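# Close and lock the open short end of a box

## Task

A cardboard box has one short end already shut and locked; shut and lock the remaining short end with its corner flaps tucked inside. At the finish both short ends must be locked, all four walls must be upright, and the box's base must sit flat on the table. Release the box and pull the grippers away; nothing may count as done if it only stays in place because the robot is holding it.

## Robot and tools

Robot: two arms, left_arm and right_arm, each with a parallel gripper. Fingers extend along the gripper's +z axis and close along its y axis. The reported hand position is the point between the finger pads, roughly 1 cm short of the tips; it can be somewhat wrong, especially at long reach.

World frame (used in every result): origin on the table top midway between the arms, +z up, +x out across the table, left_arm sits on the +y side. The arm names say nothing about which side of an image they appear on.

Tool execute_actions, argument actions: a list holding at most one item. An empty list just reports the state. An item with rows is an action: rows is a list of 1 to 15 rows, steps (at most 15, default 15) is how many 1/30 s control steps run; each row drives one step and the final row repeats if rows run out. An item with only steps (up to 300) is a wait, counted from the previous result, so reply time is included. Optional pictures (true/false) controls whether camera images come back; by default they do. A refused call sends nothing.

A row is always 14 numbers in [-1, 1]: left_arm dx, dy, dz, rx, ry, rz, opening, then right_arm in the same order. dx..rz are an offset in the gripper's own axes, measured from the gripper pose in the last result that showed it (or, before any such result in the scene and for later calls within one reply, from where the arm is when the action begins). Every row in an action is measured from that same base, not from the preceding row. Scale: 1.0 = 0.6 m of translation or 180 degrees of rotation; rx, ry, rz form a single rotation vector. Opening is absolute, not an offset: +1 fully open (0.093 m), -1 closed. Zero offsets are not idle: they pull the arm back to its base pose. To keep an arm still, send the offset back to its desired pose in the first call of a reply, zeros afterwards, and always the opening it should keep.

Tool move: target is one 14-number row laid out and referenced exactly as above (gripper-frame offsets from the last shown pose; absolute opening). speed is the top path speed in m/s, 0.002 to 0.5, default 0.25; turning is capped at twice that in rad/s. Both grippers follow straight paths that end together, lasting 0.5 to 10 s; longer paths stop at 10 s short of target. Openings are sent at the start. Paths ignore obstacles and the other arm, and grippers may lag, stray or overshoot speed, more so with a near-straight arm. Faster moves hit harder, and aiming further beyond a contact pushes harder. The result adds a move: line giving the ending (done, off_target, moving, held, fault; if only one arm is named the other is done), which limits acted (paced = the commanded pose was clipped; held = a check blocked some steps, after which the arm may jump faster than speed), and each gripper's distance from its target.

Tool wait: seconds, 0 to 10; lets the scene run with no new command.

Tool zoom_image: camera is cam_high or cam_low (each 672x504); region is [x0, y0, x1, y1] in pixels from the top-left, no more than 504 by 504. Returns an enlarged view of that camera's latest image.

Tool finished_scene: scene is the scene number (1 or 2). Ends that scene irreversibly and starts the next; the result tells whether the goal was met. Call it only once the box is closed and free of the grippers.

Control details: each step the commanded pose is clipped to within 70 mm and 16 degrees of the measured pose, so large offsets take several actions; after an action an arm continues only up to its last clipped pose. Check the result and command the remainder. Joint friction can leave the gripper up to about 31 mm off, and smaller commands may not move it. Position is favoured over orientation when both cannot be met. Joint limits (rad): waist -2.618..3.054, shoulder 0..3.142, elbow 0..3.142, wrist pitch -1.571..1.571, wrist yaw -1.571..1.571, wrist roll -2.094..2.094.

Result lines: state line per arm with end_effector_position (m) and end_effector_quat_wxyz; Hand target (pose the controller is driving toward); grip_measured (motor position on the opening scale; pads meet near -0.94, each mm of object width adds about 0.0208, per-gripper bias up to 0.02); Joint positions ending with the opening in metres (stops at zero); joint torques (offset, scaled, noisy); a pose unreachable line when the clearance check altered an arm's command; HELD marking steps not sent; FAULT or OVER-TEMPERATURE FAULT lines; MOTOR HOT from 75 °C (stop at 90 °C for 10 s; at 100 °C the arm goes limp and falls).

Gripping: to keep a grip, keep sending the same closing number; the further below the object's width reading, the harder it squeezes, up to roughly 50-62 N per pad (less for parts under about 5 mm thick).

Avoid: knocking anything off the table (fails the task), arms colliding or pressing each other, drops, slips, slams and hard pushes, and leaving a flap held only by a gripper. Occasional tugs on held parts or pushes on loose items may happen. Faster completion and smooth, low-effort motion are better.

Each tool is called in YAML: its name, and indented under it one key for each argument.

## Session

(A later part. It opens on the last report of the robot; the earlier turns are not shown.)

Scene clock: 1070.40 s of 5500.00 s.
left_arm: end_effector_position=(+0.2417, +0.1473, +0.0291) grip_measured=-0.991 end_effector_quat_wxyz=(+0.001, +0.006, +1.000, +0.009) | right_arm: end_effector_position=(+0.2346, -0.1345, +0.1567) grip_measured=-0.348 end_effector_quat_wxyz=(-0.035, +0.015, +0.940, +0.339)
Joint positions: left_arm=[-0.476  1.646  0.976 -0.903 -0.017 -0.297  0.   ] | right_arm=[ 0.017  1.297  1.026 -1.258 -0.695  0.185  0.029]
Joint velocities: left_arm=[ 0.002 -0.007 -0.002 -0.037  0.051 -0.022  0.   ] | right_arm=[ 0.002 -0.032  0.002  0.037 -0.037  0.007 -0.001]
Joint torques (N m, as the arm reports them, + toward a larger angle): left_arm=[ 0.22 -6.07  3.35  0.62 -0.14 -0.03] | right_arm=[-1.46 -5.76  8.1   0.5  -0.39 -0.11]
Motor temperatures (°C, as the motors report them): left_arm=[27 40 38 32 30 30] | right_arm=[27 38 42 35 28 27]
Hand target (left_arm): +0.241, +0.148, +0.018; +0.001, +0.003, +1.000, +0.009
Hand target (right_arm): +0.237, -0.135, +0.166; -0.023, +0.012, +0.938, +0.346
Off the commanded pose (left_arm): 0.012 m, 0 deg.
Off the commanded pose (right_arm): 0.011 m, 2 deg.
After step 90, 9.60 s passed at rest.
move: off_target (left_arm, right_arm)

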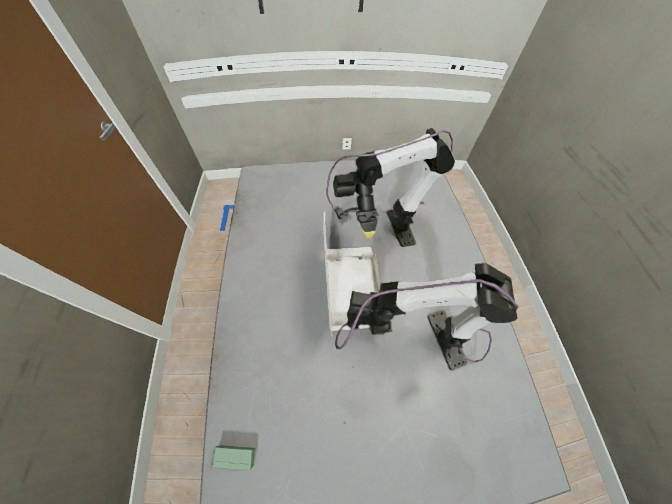

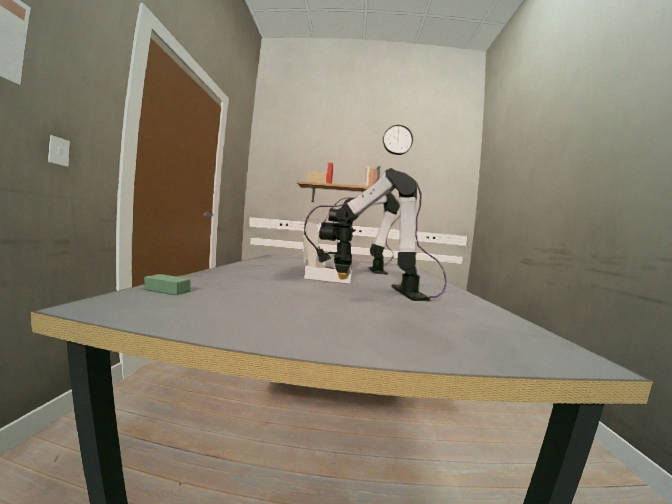

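move:
  target: [0,0,0,0,0,0,0.3, 0,-0.1,-0.1,0,0,0,1]
  speed: 0.15

move:
  target: [0,0,-0.13,0,0,0,0.3, 0,0,0,0,0,0,1]
  speed: 0.15

move:
  target: [-0.065,-0.35,0.07,0.25,0,0,-1, 0,0,0,0,0,0,1]
  speed: 0.15

zoom_image:
  camera: "cam_high"
  region: [310, 220, 400, 300]

Scene clock: 1091.00 s of 5500.00 s.
left_arm: end_effector_position=(+0.2415, +0.1473, +0.0291) grip_measured=+0.298 end_effector_quat_wxyz=(+0.001, +0.007, +1.000, +0.009) | right_arm: end_effector_position=(+0.2338, -0.2140, +0.1613) grip_measured=+1.000 end_effector_quat_wxyz=(-0.032, +0.017, +0.940, +0.338)
Joint positions: left_arm=[-0.476  1.646  0.976 -0.904 -0.017 -0.297  0.06 ] | right_arm=[-0.372  1.395  1.11  -1.549 -0.65  -0.305  0.093]
Joint velocities: left_arm=[-0.022 -0.002  0.012  0.095 -0.022  0.051  0.001] | right_arm=[ 0.002 -0.017 -0.002  0.066  0.022 -0.037  0.   ]
Joint torques (N m, as the arm reports them, + toward a larger angle): left_arm=[ 0.27 -8.16  5.48  0.24 -0.12  0.03] | right_arm=[-1.3  -3.96  7.54 -0.2  -0.24 -0.12]
Motor temperatures (°C, as the motors report them): left_arm=[27 40 38 32 30 30] | right_arm=[27 37 43 34 28 27]
Hand target (left_arm): +0.242, +0.147, +0.029; +0.001, +0.006, +1.000, +0.009
Hand target (right_arm): +0.236, -0.217, +0.164; -0.033, +0.016, +0.941, +0.337
Off the commanded pose (left_arm): 0.000 m, 0 deg.
Off the commanded pose (right_arm): 0.006 m, 0 deg.
joint sent to its limit (right arm) — the command would take joint 4 (wrist pitch) past its lower limit, so that joint was sent only as far as its limit.
After step 90, 16.43 s passed at rest.
move: done

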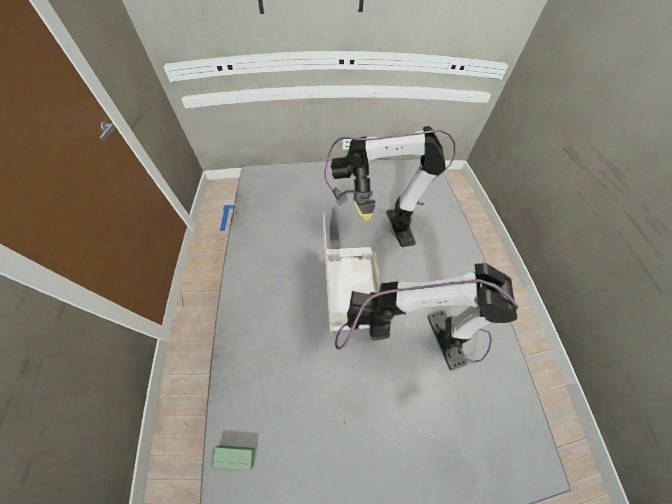

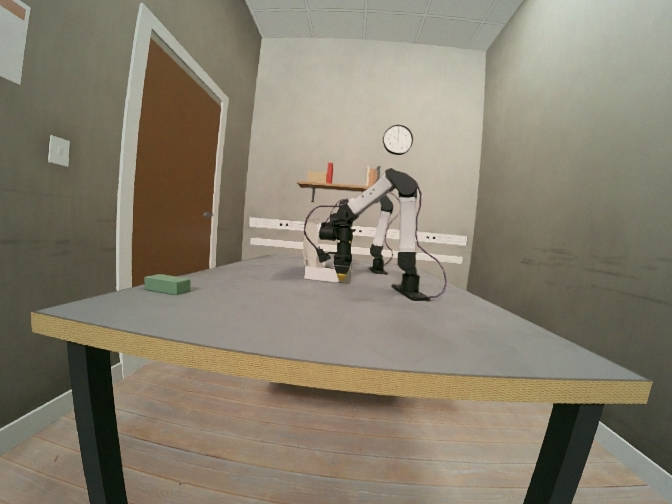

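Scene clock: 1092.17 s of 5500.00 s.
left_arm: end_effector_position=(+0.2405, +0.1476, +0.1010) grip_measured=+0.298 end_effector_quat_wxyz=(-0.005, +0.007, +1.000, +0.011) | right_arm: end_effector_position=(+0.2337, -0.2141, +0.1612) grip_measured=+1.000 end_effector_quat_wxyz=(-0.033, +0.017, +0.940, +0.338)
Joint positions: left_arm=[-0.476  1.575  1.199 -1.211 -0.017 -0.297  0.06 ] | right_arm=[-0.372  1.395  1.11  -1.549 -0.649 -0.305  0.093]
Joint velocities: left_arm=[-0.007 -0.007  0.012  0.007 -0.007 -0.022  0.   ] | right_arm=[ 0.007 -0.022 -0.012 -0.066 -0.037  0.022  0.   ]
Joint torques (N m, as the arm reports them, + toward a larger angle): left_arm=[-0.03 -9.04  6.85  0.1  -0.12  0.03] | right_arm=[-0.19 -4.96  5.92 -0.04 -0.27 -0.03]
Motor temperatures (°C, as the motors report them): left_arm=[27 41 38 32 30 30] | right_arm=[27 37 43 34 28 27]
Hand target (left_arm): +0.241, +0.147, +0.107; +0.001, +0.007, +1.000, +0.009
Hand target (right_arm): +0.234, -0.214, +0.161; -0.033, +0.017, +0.940, +0.338
Off the commanded pose (left_arm): 0.006 m, 1 deg.
Off the commanded pose (right_arm): 0.000 m, 0 deg.
move: done

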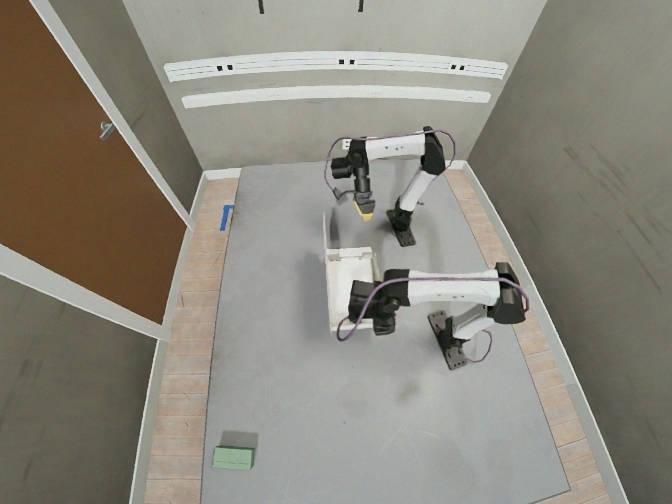

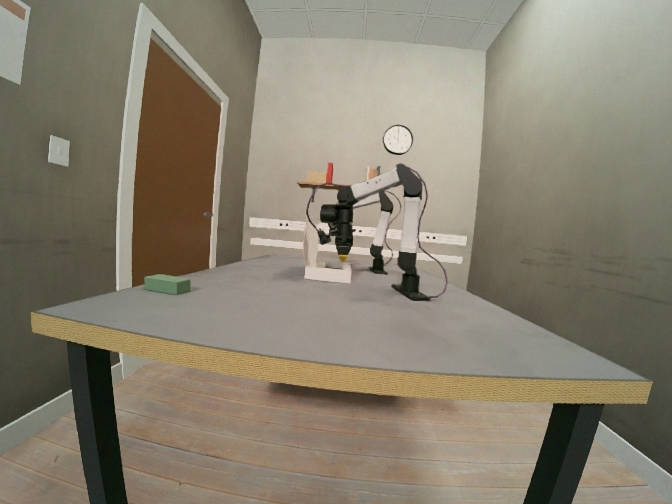

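Scene clock: 1095.40 s of 5500.00 s.
left_arm: end_effector_position=(+0.2809, -0.0612, +0.0633) grip_measured=-0.999 end_effector_quat_wxyz=(+0.000, +0.003, +0.927, -0.375) | right_arm: end_effector_position=(+0.2337, -0.2141, +0.1612) grip_measured=+1.000 end_effector_quat_wxyz=(-0.033, +0.017, +0.940, +0.338)
Joint positions: left_arm=[-0.689  1.826  1.099 -0.396  0.647 -0.67   0.   ] | right_arm=[-0.372  1.395  1.11  -1.549 -0.649 -0.305  0.093]
Joint velocities: left_arm=[ 0.002  0.022  0.012 -0.022 -0.007 -0.125  0.   ] | right_arm=[ 0.012 -0.002 -0.007 -0.022 -0.007 -0.037  0.   ]
Joint torques (N m, as the arm reports them, + toward a larger angle): left_arm=[-0.52 -9.42  4.5   1.22  0.37  0.04] | right_arm=[-0.25 -5.13  5.95 -0.03 -0.3  -0.06]
Motor temperatures (°C, as the motors report them): left_arm=[27 41 38 32 30 30] | right_arm=[27 37 43 34 28 27]
Hand target (left_arm): +0.275, -0.064, +0.055; -0.010, +0.003, +0.927, -0.374
Hand target (right_arm): +0.234, -0.214, +0.161; -0.033, +0.017, +0.940, +0.338
Off the commanded pose (left_arm): 0.010 m, 1 deg.
Off the commanded pose (right_arm): 0.000 m, 0 deg.
move: done

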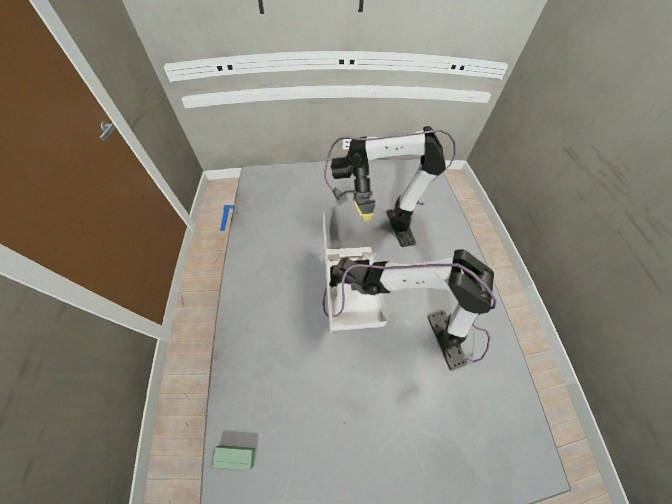

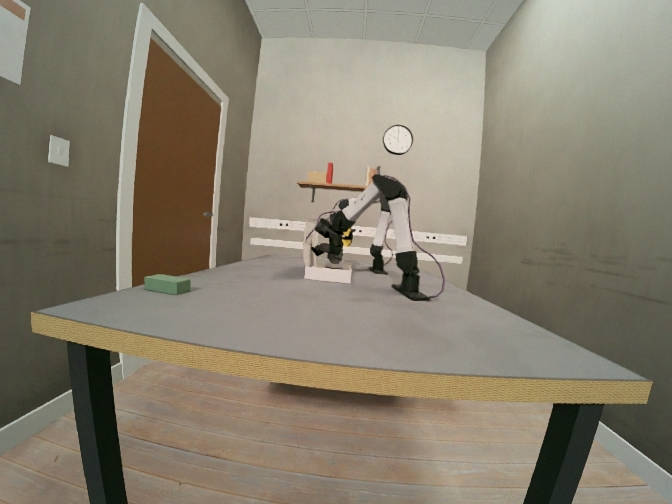

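Region (310, 220, 400, 300) of cam_high's 672x504 image, scaled by 5.600, with more detail than that image has.

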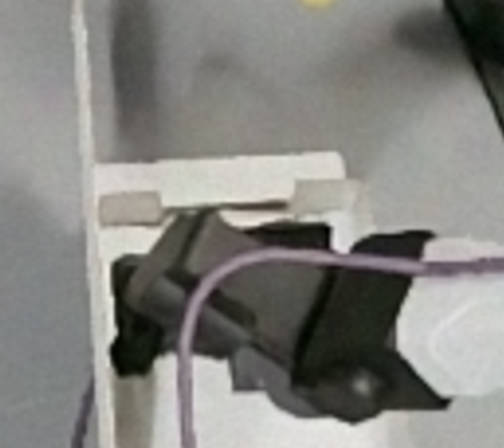

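move:
  target: [0,0.01,0.11,0,0,0,-1, 0,0,0,0,0,0,1]
  speed: 0.06

move:
  target: [0,-0.045,0.045,0,0,0,-1, 0,0,0,0,0,0,1]
  speed: 0.03

move:
  target: [0,-0.09,-0.07,0,0,0,-1, 0,0,0,0,0,0,1]
  speed: 0.03

zoom_image:
  camera: "cam_high"
  region: [310, 220, 400, 300]

Scene clock: 1109.83 s of 5500.00 s.
left_arm: end_effector_position=(+0.2840, -0.1010, +0.0191) grip_measured=-0.999 end_effector_quat_wxyz=(+0.003, +0.002, +0.926, -0.379) | right_arm: end_effector_position=(+0.2337, -0.2141, +0.1612) grip_measured=+1.000 end_effector_quat_wxyz=(-0.033, +0.017, +0.940, +0.338)
Joint positions: left_arm=[-0.778  1.985  1.099 -0.167  0.608 -0.774  0.   ] | right_arm=[-0.372  1.395  1.11  -1.549 -0.649 -0.305  0.093]
Joint velocities: left_arm=[ 0.002  0.002 -0.012  0.037  0.051 -0.066  0.   ] | right_arm=[ 0.002 -0.002 -0.012 -0.037 -0.051  0.007  0.   ]
Joint torques (N m, as the arm reports them, + toward a larger angle): left_arm=[ -0.59 -10.64   4.87   1.25   0.16   0.01] | right_arm=[-0.29 -4.92  5.95 -0.06 -0.3  -0.02]
Motor temperatures (°C, as the motors report them): left_arm=[27 43 39 34 30 30] | right_arm=[27 36 43 34 28 27]
Hand target (left_arm): +0.281, -0.103, +0.012; -0.000, +0.002, +0.927, -0.375
Hand target (right_arm): +0.234, -0.214, +0.161; -0.033, +0.017, +0.940, +0.338
Off the commanded pose (left_arm): 0.008 m, 1 deg.
Off the commanded pose (right_arm): 0.000 m, 0 deg.
After step 90, 9.90 s passed at rest.
move: done

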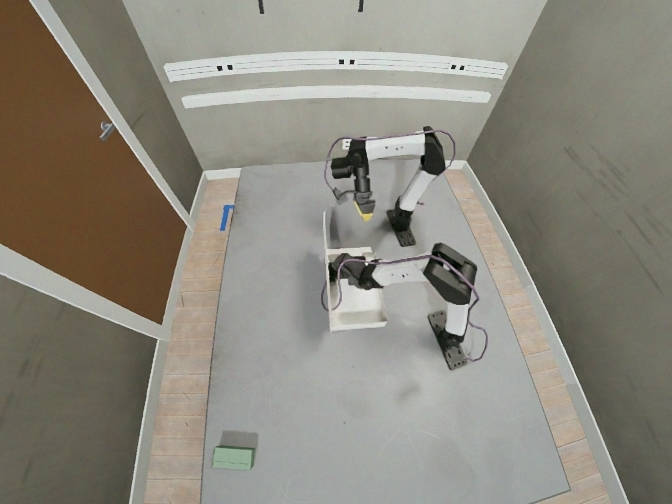

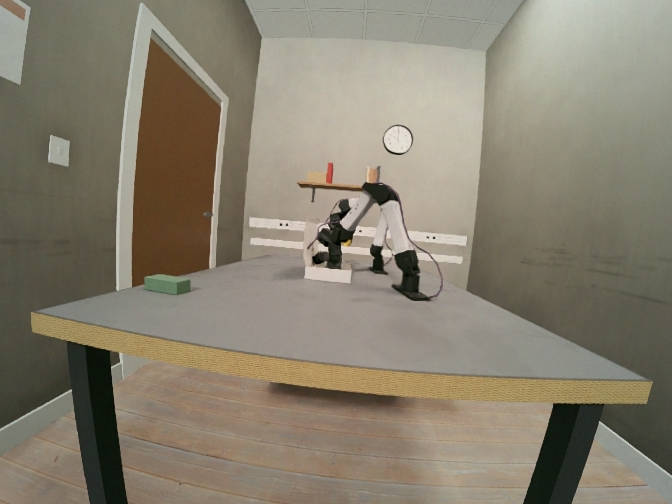

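Scene clock: 1111.37 s of 5500.00 s.
left_arm: end_effector_position=(+0.2811, -0.1314, +0.0198) grip_measured=-0.999 end_effector_quat_wxyz=(-0.002, -0.002, +0.927, -0.376) | right_arm: end_effector_position=(+0.2337, -0.2141, +0.1612) grip_measured=+1.000 end_effector_quat_wxyz=(-0.033, +0.017, +0.940, +0.338)
Joint positions: left_arm=[-0.848  2.032  1.173 -0.164  0.574 -0.852  0.   ] | right_arm=[-0.372  1.395  1.11  -1.549 -0.649 -0.305  0.093]
Joint velocities: left_arm=[ 0.012 -0.007  0.012 -0.007 -0.007 -0.051  0.   ] | right_arm=[ 0.007 -0.007 -0.012  0.037 -0.11  -0.007  0.   ]
Joint torques (N m, as the arm reports them, + toward a larger angle): left_arm=[ -0.8  -11.17   7.03   1.3    0.12   0.06] | right_arm=[-0.23 -5.05  5.96 -0.01 -0.28 -0.05]
Motor temperatures (°C, as the motors report them): left_arm=[27 43 39 34 30 30] | right_arm=[27 36 43 34 28 27]
Hand target (left_arm): +0.283, -0.139, +0.019; +0.003, +0.002, +0.925, -0.379
Hand target (right_arm): +0.234, -0.214, +0.161; -0.033, +0.017, +0.940, +0.338
Off the commanded pose (left_arm): 0.008 m, 1 deg.
Off the commanded pose (right_arm): 0.000 m, 0 deg.
move: done

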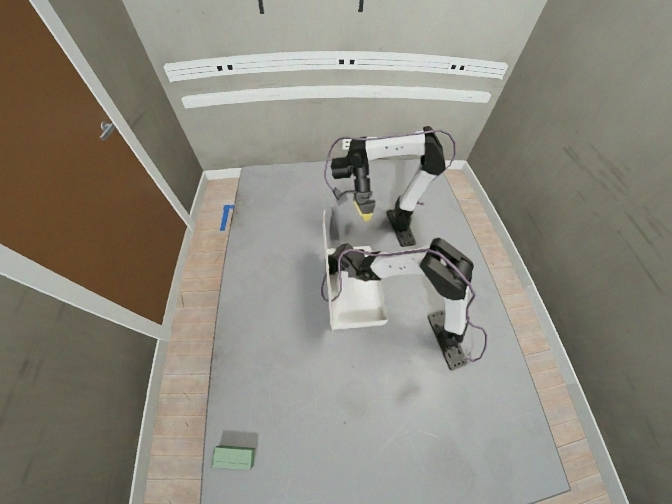

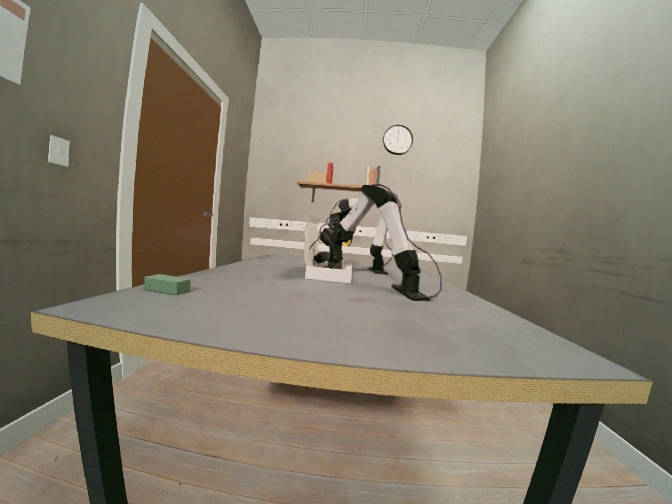

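Scene clock: 1113.90 s of 5500.00 s.
left_arm: end_effector_position=(+0.2824, -0.1361, +0.0778) grip_measured=-0.999 end_effector_quat_wxyz=(-0.007, -0.006, +0.928, -0.374) | right_arm: end_effector_position=(+0.2337, -0.2141, +0.1612) grip_measured=+1.000 end_effector_quat_wxyz=(-0.033, +0.017, +0.940, +0.338)
Joint positions: left_arm=[-0.855  1.942  1.307 -0.394  0.571 -0.865  0.   ] | right_arm=[-0.372  1.395  1.11  -1.549 -0.649 -0.305  0.093]
Joint velocities: left_arm=[-0.002  0.002  0.002 -0.022 -0.007  0.007  0.   ] | right_arm=[-0.007  0.007  0.027 -0.007 -0.007  0.007  0.   ]
Joint torques (N m, as the arm reports them, + toward a larger angle): left_arm=[ -0.53 -14.4    7.71   1.13   0.19   0.05] | right_arm=[-0.23 -4.98  5.85 -0.03 -0.27 -0.05]
Motor temperatures (°C, as the motors report them): left_arm=[27 44 40 34 30 30] | right_arm=[27 36 43 34 28 27]
Hand target (left_arm): +0.281, -0.140, +0.088; -0.002, -0.002, +0.926, -0.376
Hand target (right_arm): +0.234, -0.214, +0.161; -0.033, +0.017, +0.940, +0.338
Off the commanded pose (left_arm): 0.011 m, 1 deg.
Off the commanded pose (right_arm): 0.000 m, 0 deg.
move: off_target (left_arm)

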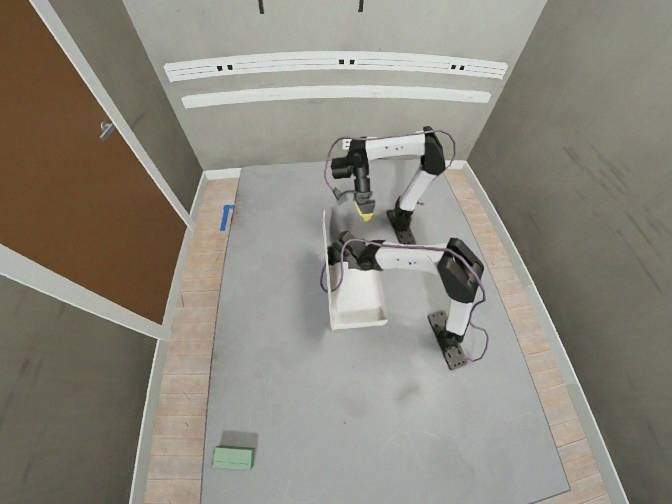

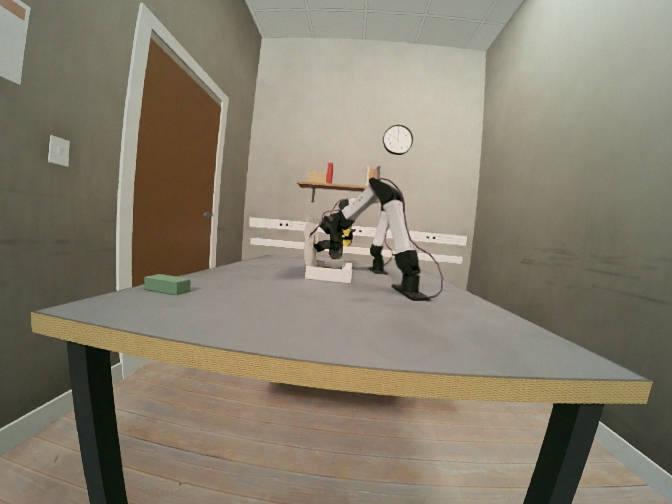

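Region (310, 220, 400, 300) of cam_high's 672x504 image, scaled by 5.600, with more detail than that image has.

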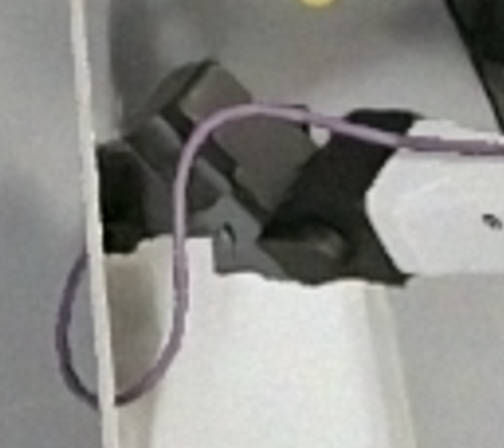

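move:
  target: [0.067,0.294,-0.344,-0.245,0,0,0.6, 0,0,0,0,0,0,1]
  speed: 0.2

zoom_image:
  camera: "cam_high"
  region: [300, 210, 420, 350]

Scene clock: 1123.73 s of 5500.00 s.
left_arm: end_effector_position=(+0.2489, +0.1290, +0.1047) grip_measured=+0.598 end_effector_quat_wxyz=(-0.001, -0.002, +1.000, -0.002) | right_arm: end_effector_position=(+0.2337, -0.2141, +0.1612) grip_measured=+1.000 end_effector_quat_wxyz=(-0.033, +0.017, +0.940, +0.338)
Joint positions: left_arm=[-0.517  1.612  1.252 -1.212  0.005 -0.355  0.074] | right_arm=[-0.372  1.395  1.11  -1.549 -0.649 -0.305  0.093]
Joint velocities: left_arm=[-0.002  0.002  0.017  0.007 -0.022 -0.051 -0.   ] | right_arm=[ 0.007  0.007 -0.027 -0.051  0.022 -0.022  0.   ]
Joint torques (N m, as the arm reports them, + toward a larger angle): left_arm=[ 0.86 -9.98  4.5   0.14 -0.19  0.11] | right_arm=[-0.29 -5.05  6.03 -0.06 -0.28 -0.03]
Motor temperatures (°C, as the motors report them): left_arm=[27 48 41 34 30 30] | right_arm=[27 36 43 34 28 27]
Hand target (left_arm): +0.243, +0.136, +0.105; -0.005, -0.002, +1.000, +0.004
Hand target (right_arm): +0.234, -0.214, +0.161; -0.033, +0.017, +0.940, +0.338
Off the commanded pose (left_arm): 0.009 m, 1 deg.
Off the commanded pose (right_arm): 0.000 m, 0 deg.
After step 90, 4.40 s passed at rest.
move: done

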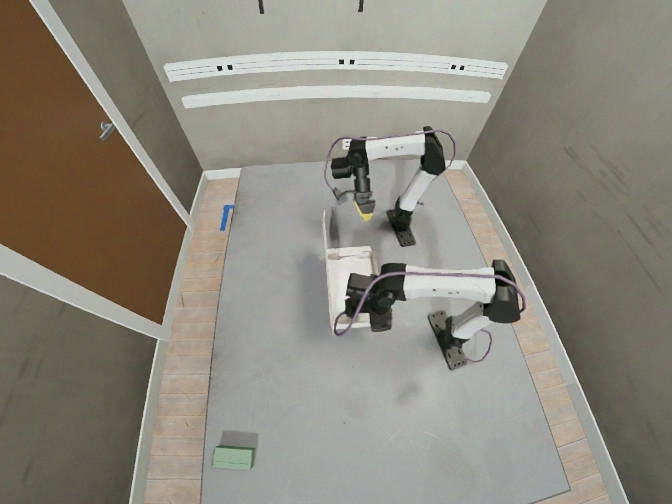

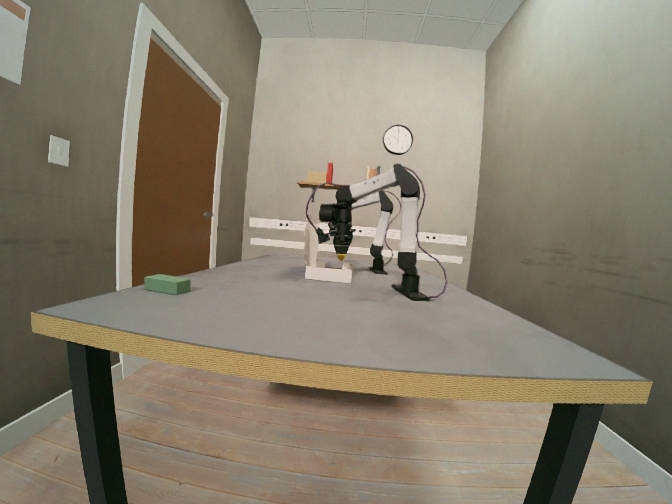

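Region (300, 210, 420, 350) of cam_high's 672x504 image, scaled by 3.600, with more detail than that image has; it fills the left 432 columns of this view, and the rest is white.

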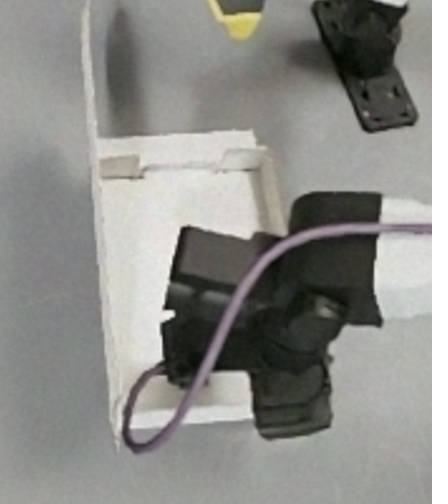

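move:
  target: [-0.06,-0.36,0.09,0.333,0,0,-0.35, 0,0,0,0,0,0,1]
  speed: 0.2

move:
  target: [0,0.06,0.04,0,0,0,-0.35, 0,0,0,0,0,0,1]
  speed: 0.05

move:
  target: [0,-0.025,0.095,0,0,0,-0.35, 0,0,0,0,0,0,1]
  speed: 0.03

zoom_image:
  camera: "cam_high"
  region: [300, 210, 420, 350]

Scene clock: 1147.80 s of 5500.00 s.
left_arm: end_effector_position=(+0.2910, -0.0866, +0.0590) grip_measured=-0.348 end_effector_quat_wxyz=(+0.005, -0.006, +0.865, -0.502) | right_arm: end_effector_position=(+0.2337, -0.2141, +0.1612) grip_measured=+1.000 end_effector_quat_wxyz=(-0.033, +0.017, +0.940, +0.338)
Joint positions: left_arm=[-0.669  1.905  0.953  0.097  0.854 -0.853  0.028] | right_arm=[-0.372  1.395  1.11  -1.549 -0.649 -0.305  0.093]
Joint velocities: left_arm=[ 0.012 -0.012 -0.017  0.022  0.051 -0.037  0.001] | right_arm=[-0.017 -0.002  0.002 -0.051 -0.081  0.022  0.   ]
Joint torques (N m, as the arm reports them, + toward a larger angle): left_arm=[-0.52 -9.85  4.33  1.49  0.39  0.04] | right_arm=[-0.15 -5.07  5.93 -0.04 -0.28 -0.03]
Motor temperatures (°C, as the motors report them): left_arm=[27 48 40 32 30 30] | right_arm=[27 35 43 33 28 27]
Hand target (left_arm): +0.284, -0.089, +0.052; -0.004, -0.004, +0.865, -0.502
Hand target (right_arm): +0.234, -0.214, +0.161; -0.033, +0.017, +0.940, +0.338
Off the commanded pose (left_arm): 0.009 m, 1 deg.
Off the commanded pose (right_arm): 0.000 m, 0 deg.
After step 90, 17.73 s passed at rest.
move: done

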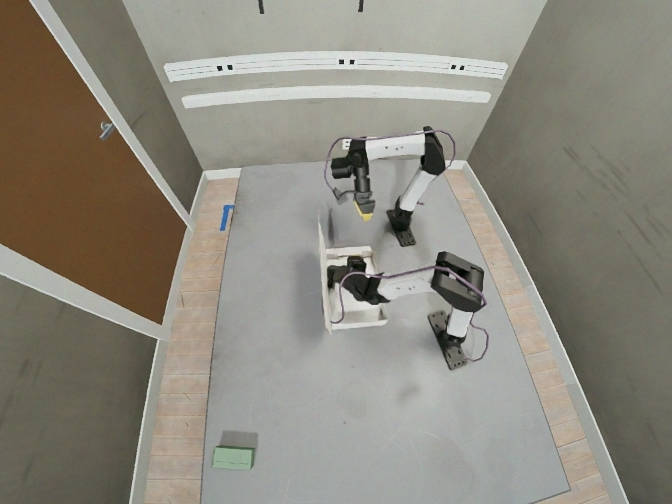

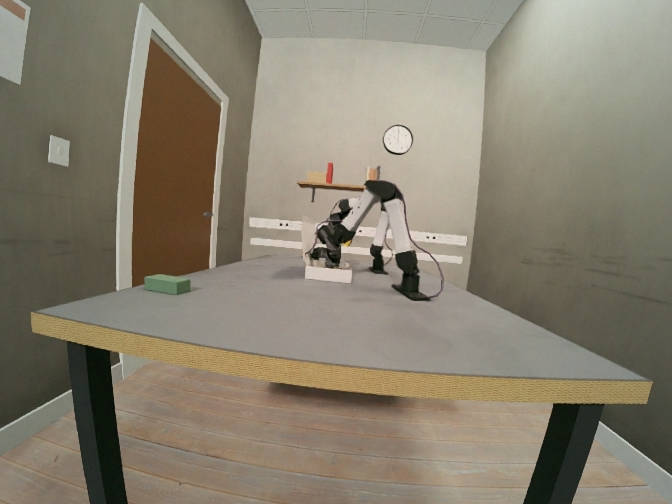

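Scene clock: 1148.97 s of 5500.00 s.
left_arm: end_effector_position=(+0.2988, -0.0933, +0.0375) grip_measured=-0.349 end_effector_quat_wxyz=(+0.017, +0.007, +0.855, -0.519) | right_arm: end_effector_position=(+0.2337, -0.2141, +0.1612) grip_measured=+1.000 end_effector_quat_wxyz=(-0.033, +0.017, +0.940, +0.338)
Joint positions: left_arm=[-0.669  2.003  0.939  0.263  0.873 -0.861  0.028] | right_arm=[-0.372  1.395  1.11  -1.549 -0.649 -0.305  0.093]
Joint velocities: left_arm=[-0.002  0.012 -0.017 -0.066 -0.022 -0.007 -0.   ] | right_arm=[-0.007 -0.022  0.012 -0.007 -0.007  0.022  0.   ]
Joint torques (N m, as the arm reports them, + toward a larger angle): left_arm=[-0.35 -8.84  3.26  1.42  0.03  0.14] | right_arm=[-0.28 -4.97  5.97 -0.05 -0.29 -0.04]
Motor temperatures (°C, as the motors report them): left_arm=[27 48 40 33 30 30] | right_arm=[27 35 43 33 28 27]
Hand target (left_arm): +0.291, -0.089, +0.016; +0.005, -0.005, +0.865, -0.502
Hand target (right_arm): +0.234, -0.214, +0.161; -0.033, +0.017, +0.940, +0.338
Off the commanded pose (left_arm): 0.023 m, 3 deg.
Off the commanded pose (right_arm): 0.000 m, 0 deg.
move: off_target (left_arm)

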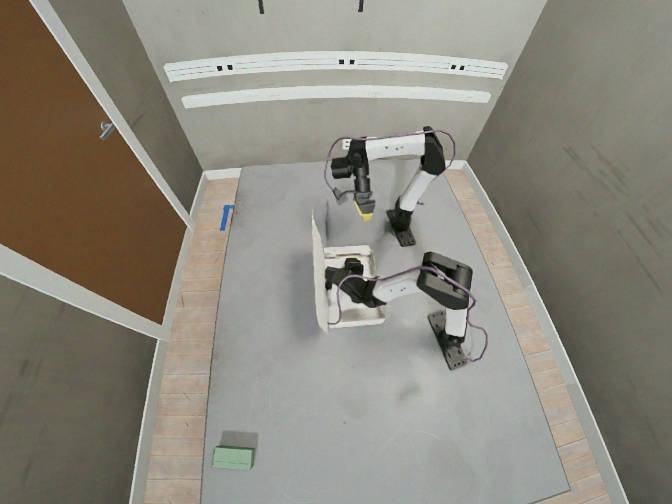

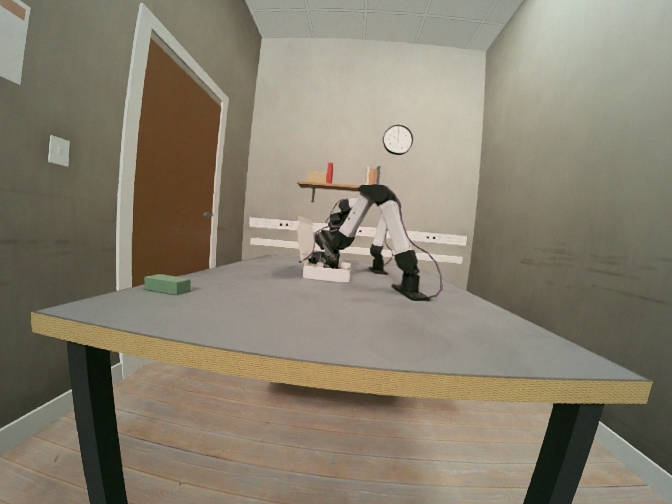

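Scene clock: 1151.20 s of 5500.00 s.
left_arm: end_effector_position=(+0.3023, -0.1465, +0.0399) grip_measured=-0.349 end_effector_quat_wxyz=(+0.026, +0.013, +0.846, -0.532) | right_arm: end_effector_position=(+0.2337, -0.2141, +0.1612) grip_measured=+1.000 end_effector_quat_wxyz=(-0.033, +0.017, +0.940, +0.338)
Joint positions: left_arm=[-0.783  2.092  1.036  0.386  0.8   -0.991  0.028] | right_arm=[-0.372  1.395  1.11  -1.549 -0.649 -0.305  0.093]
Joint velocities: left_arm=[-0.012  0.007 -0.017  0.051  0.022 -0.037 -0.001] | right_arm=[-0.017 -0.017  0.017 -0.051 -0.051 -0.022  0.   ]
Joint torques (N m, as the arm reports them, + toward a larger angle): left_arm=[-0.93 -9.71  6.11  1.47 -0.03  0.1 ] | right_arm=[-0.31 -5.05  5.92 -0.06 -0.27 -0.04]
Motor temperatures (°C, as the motors report them): left_arm=[27 48 40 33 30 30] | right_arm=[27 35 43 33 28 27]
Hand target (left_arm): +0.299, -0.151, +0.025; +0.017, +0.007, +0.854, -0.520
Hand target (right_arm): +0.234, -0.214, +0.161; -0.033, +0.017, +0.940, +0.338
Off the commanded pose (left_arm): 0.016 m, 2 deg.
Off the commanded pose (right_arm): 0.000 m, 0 deg.
move: off_target (left_arm)

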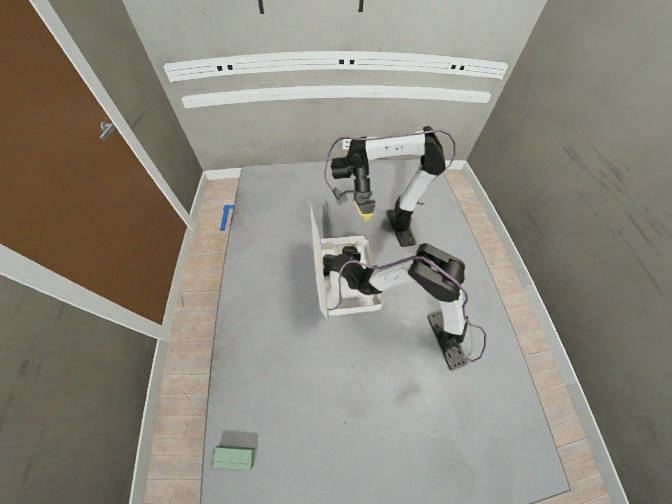

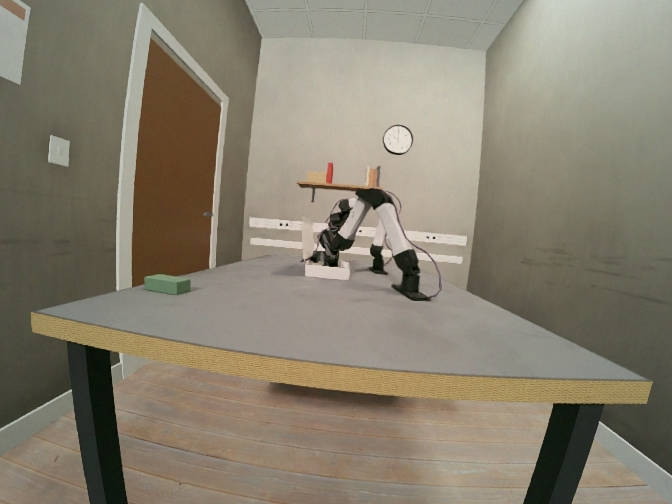

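Region (300, 210, 420, 350) of cam_high's 672x504 image, scaled by 3.600, with more detail than that image has; it fills the left 432 columns of this view, and the rest is white.

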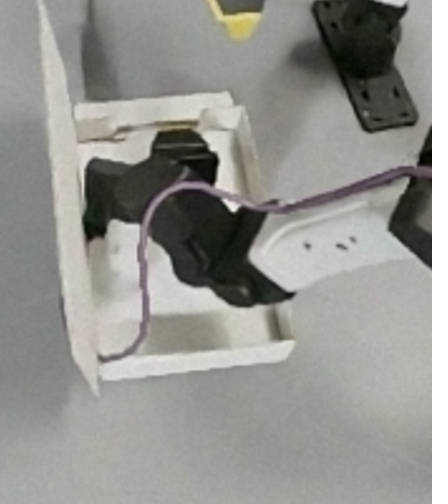

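zoom_image:
  camera: "cam_high"
  region: [315, 225, 375, 265]

Region (315, 225, 375, 265) of cam_high's 672x504 image, scaled by 8.400, with more detail than that image has.

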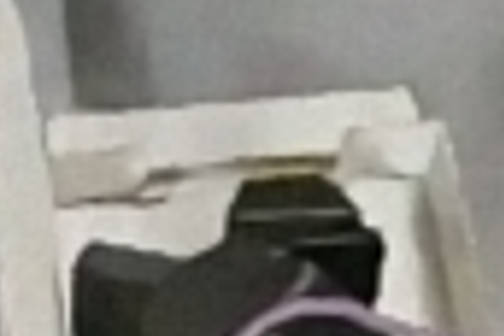

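move:
  target: [0,0,-0.02,-0.05,0,0,-1, -0.027,-0.19,0.145,0,0,0,-1]
  speed: 0.1

zoom_image:
  camera: "cam_high"
  region: [305, 205, 395, 275]

Scene clock: 1174.43 s of 5500.00 s.
left_arm: end_effector_position=(+0.2997, -0.1305, +0.0344) grip_measured=-0.999 end_effector_quat_wxyz=(+0.017, -0.000, +0.888, -0.460) | right_arm: end_effector_position=(+0.2436, -0.2437, +0.0275) grip_measured=-0.977 end_effector_quat_wxyz=(-0.032, +0.016, +0.940, +0.338)
Joint positions: left_arm=[-0.783  2.033  1.094  0.081  0.706 -0.89   0.   ] | right_arm=[-0.489  1.672  0.798 -1.041 -0.615 -0.445  0.   ]
Joint velocities: left_arm=[ 0.007  0.007 -0.017 -0.007  0.051  0.051  0.   ] | right_arm=[-0.007 -0.002 -0.022  0.022 -0.022 -0.022  0.   ]
Joint torques (N m, as the arm reports them, + toward a larger angle): left_arm=[ -0.32 -14.49   6.78   1.26   0.14   0.17] | right_arm=[-1.36 -5.79  3.43 -0.08 -0.22 -0.11]
Motor temperatures (°C, as the motors report them): left_arm=[27 49 42 36 30 30] | right_arm=[27 35 43 33 28 27]
Hand target (left_arm): +0.302, -0.135, +0.045; +0.028, +0.010, +0.885, -0.464
Hand target (right_arm): +0.241, -0.246, +0.022; -0.033, +0.017, +0.940, +0.338
Off the commanded pose (left_arm): 0.012 m, 2 deg.
Off the commanded pose (right_arm): 0.008 m, 0 deg.
After step 90, 18.27 s passed at rest.
move: off_target (left_arm)

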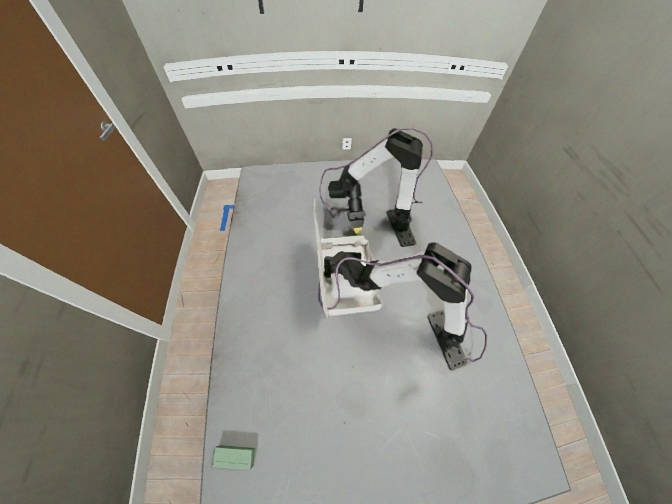

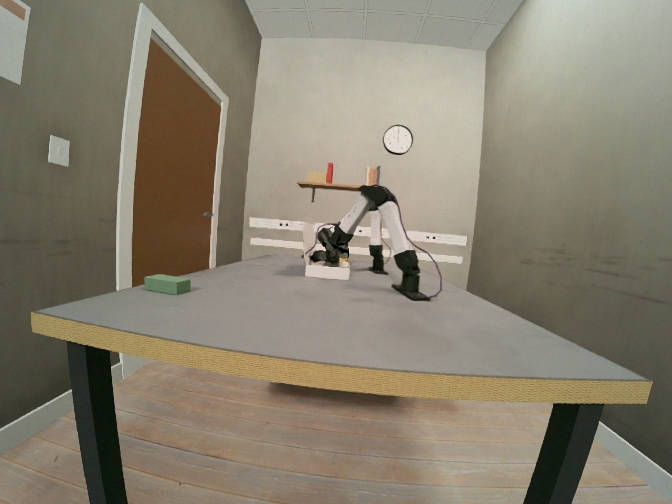

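Region (305, 205, 395, 275) of cam_high's 672x504 image, scaled by 5.600, with more detail than that image has.

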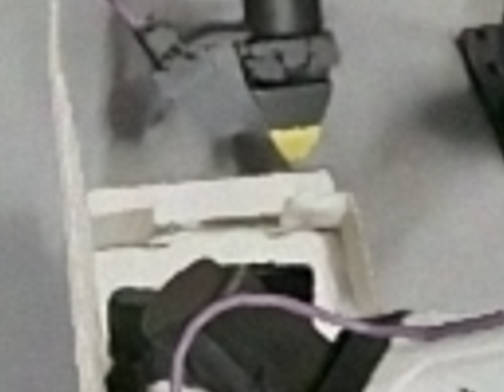

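move:
  target: [0.02,0.03,0.03,0,0,0,-1, 0,0.03,0.045,0,0,0,-1]
  speed: 0.04

move:
  target: [0,-0.055,0.085,0,0,0,-1, 0,0,0,0,0,0,-1]
  speed: 0.03

zoom_image:
  camera: "cam_high"
  region: [305, 205, 395, 275]

Scene clock: 1183.60 s of 5500.00 s.
left_arm: end_effector_position=(+0.2974, -0.1344, +0.0237) grip_measured=-0.999 end_effector_quat_wxyz=(+0.028, +0.002, +0.883, -0.469) | right_arm: end_effector_position=(+0.2409, -0.2182, +0.0195) grip_measured=-0.977 end_effector_quat_wxyz=(-0.045, +0.022, +0.941, +0.335)
Joint positions: left_arm=[-0.795  2.06   1.053  0.191  0.698 -0.91   0.   ] | right_arm=[-0.375  1.649  0.74  -0.948 -0.637 -0.303  0.   ]
Joint velocities: left_arm=[ 0.007 -0.002 -0.007 -0.007  0.007 -0.007  0.   ] | right_arm=[-0.002  0.007 -0.007  0.051  0.066  0.007  0.   ]
Joint torques (N m, as the arm reports them, + toward a larger angle): left_arm=[ -0.83 -10.56   4.08   1.51   0.12   0.04] | right_arm=[ 1.35 -7.6   3.    0.3  -0.44  0.03]
Motor temperatures (°C, as the motors report them): left_arm=[27 52 42 37 30 30] | right_arm=[27 35 42 33 28 27]
Hand target (left_arm): +0.289, -0.135, +0.009; +0.017, -0.000, +0.888, -0.460
Hand target (right_arm): +0.243, -0.213, +0.018; -0.032, +0.015, +0.940, +0.339
Off the commanded pose (left_arm): 0.017 m, 2 deg.
Off the commanded pose (right_arm): 0.006 m, 2 deg.
After step 90, 5.00 s passed at rest.
move: off_target (left_arm)

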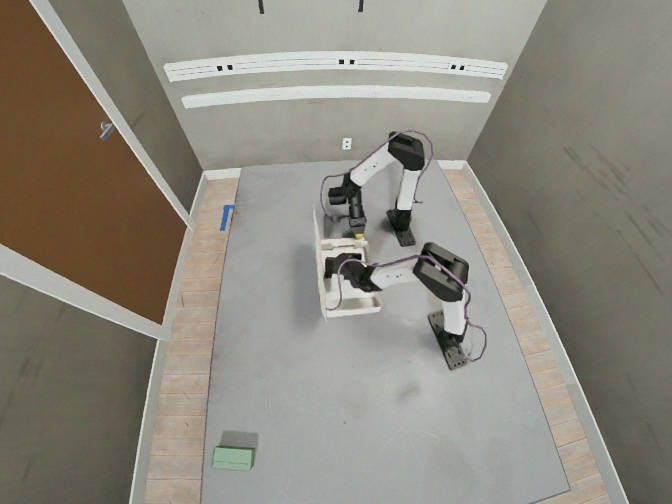

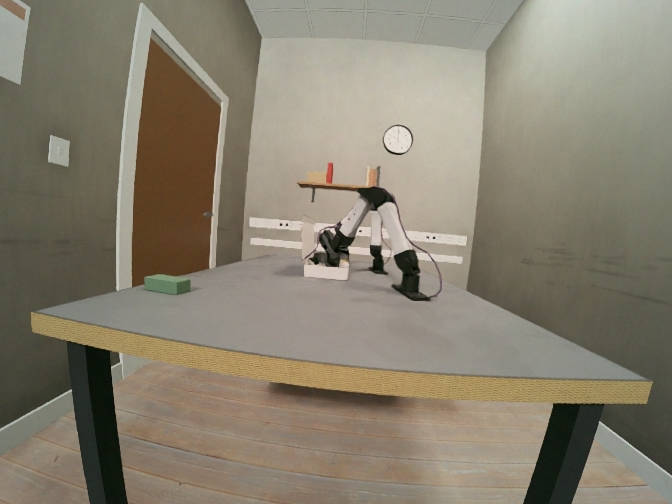

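Scene clock: 1185.90 s of 5500.00 s.
left_arm: end_effector_position=(+0.3003, -0.1857, +0.0251) grip_measured=-0.999 end_effector_quat_wxyz=(+0.028, -0.003, +0.883, -0.469) | right_arm: end_effector_position=(+0.2409, -0.2182, +0.0195) grip_measured=-0.977 end_effector_quat_wxyz=(-0.045, +0.022, +0.941, +0.335)
Joint positions: left_arm=[-0.894  2.152  1.203  0.191  0.623 -1.01   0.   ] | right_arm=[-0.375  1.649  0.74  -0.948 -0.637 -0.303  0.   ]
Joint velocities: left_arm=[ 0.002 -0.017 -0.007 -0.095 -0.007  0.051  0.   ] | right_arm=[ 0.007  0.007  0.002 -0.081  0.022  0.022  0.   ]
Joint torques (N m, as the arm reports them, + toward a larger angle): left_arm=[ -1.24 -12.16   7.22   1.56   0.09   0.03] | right_arm=[-0.26 -6.45  4.7  -0.09 -0.28 -0.04]
Motor temperatures (°C, as the motors report them): left_arm=[27 52 43 37 30 30] | right_arm=[27 35 42 33 28 27]
Hand target (left_arm): +0.298, -0.195, +0.023; +0.027, +0.002, +0.882, -0.470
Hand target (right_arm): +0.241, -0.218, +0.019; -0.045, +0.022, +0.941, +0.335
Off the commanded pose (left_arm): 0.010 m, 1 deg.
Off the commanded pose (right_arm): 0.000 m, 0 deg.
move: done

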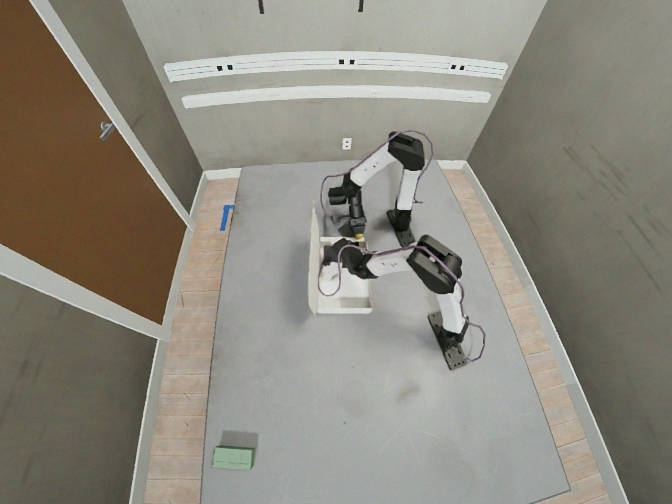

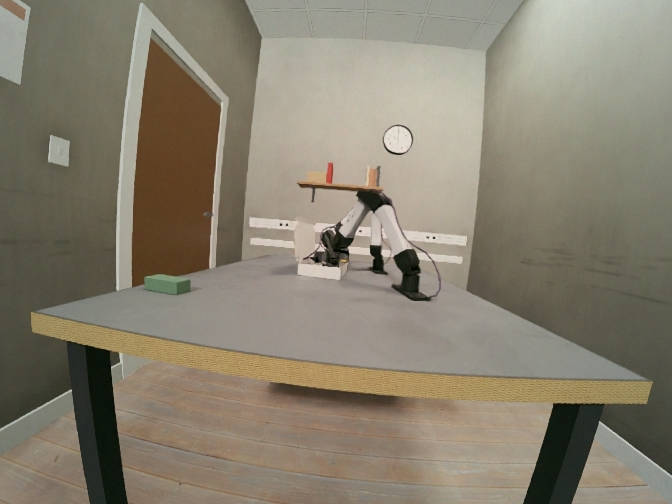

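Region (305, 205, 395, 275) of cam_high's 672x504 image, scaled by 5.600, with more detail than that image has.

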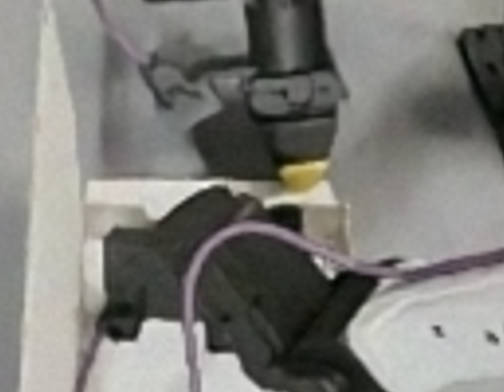

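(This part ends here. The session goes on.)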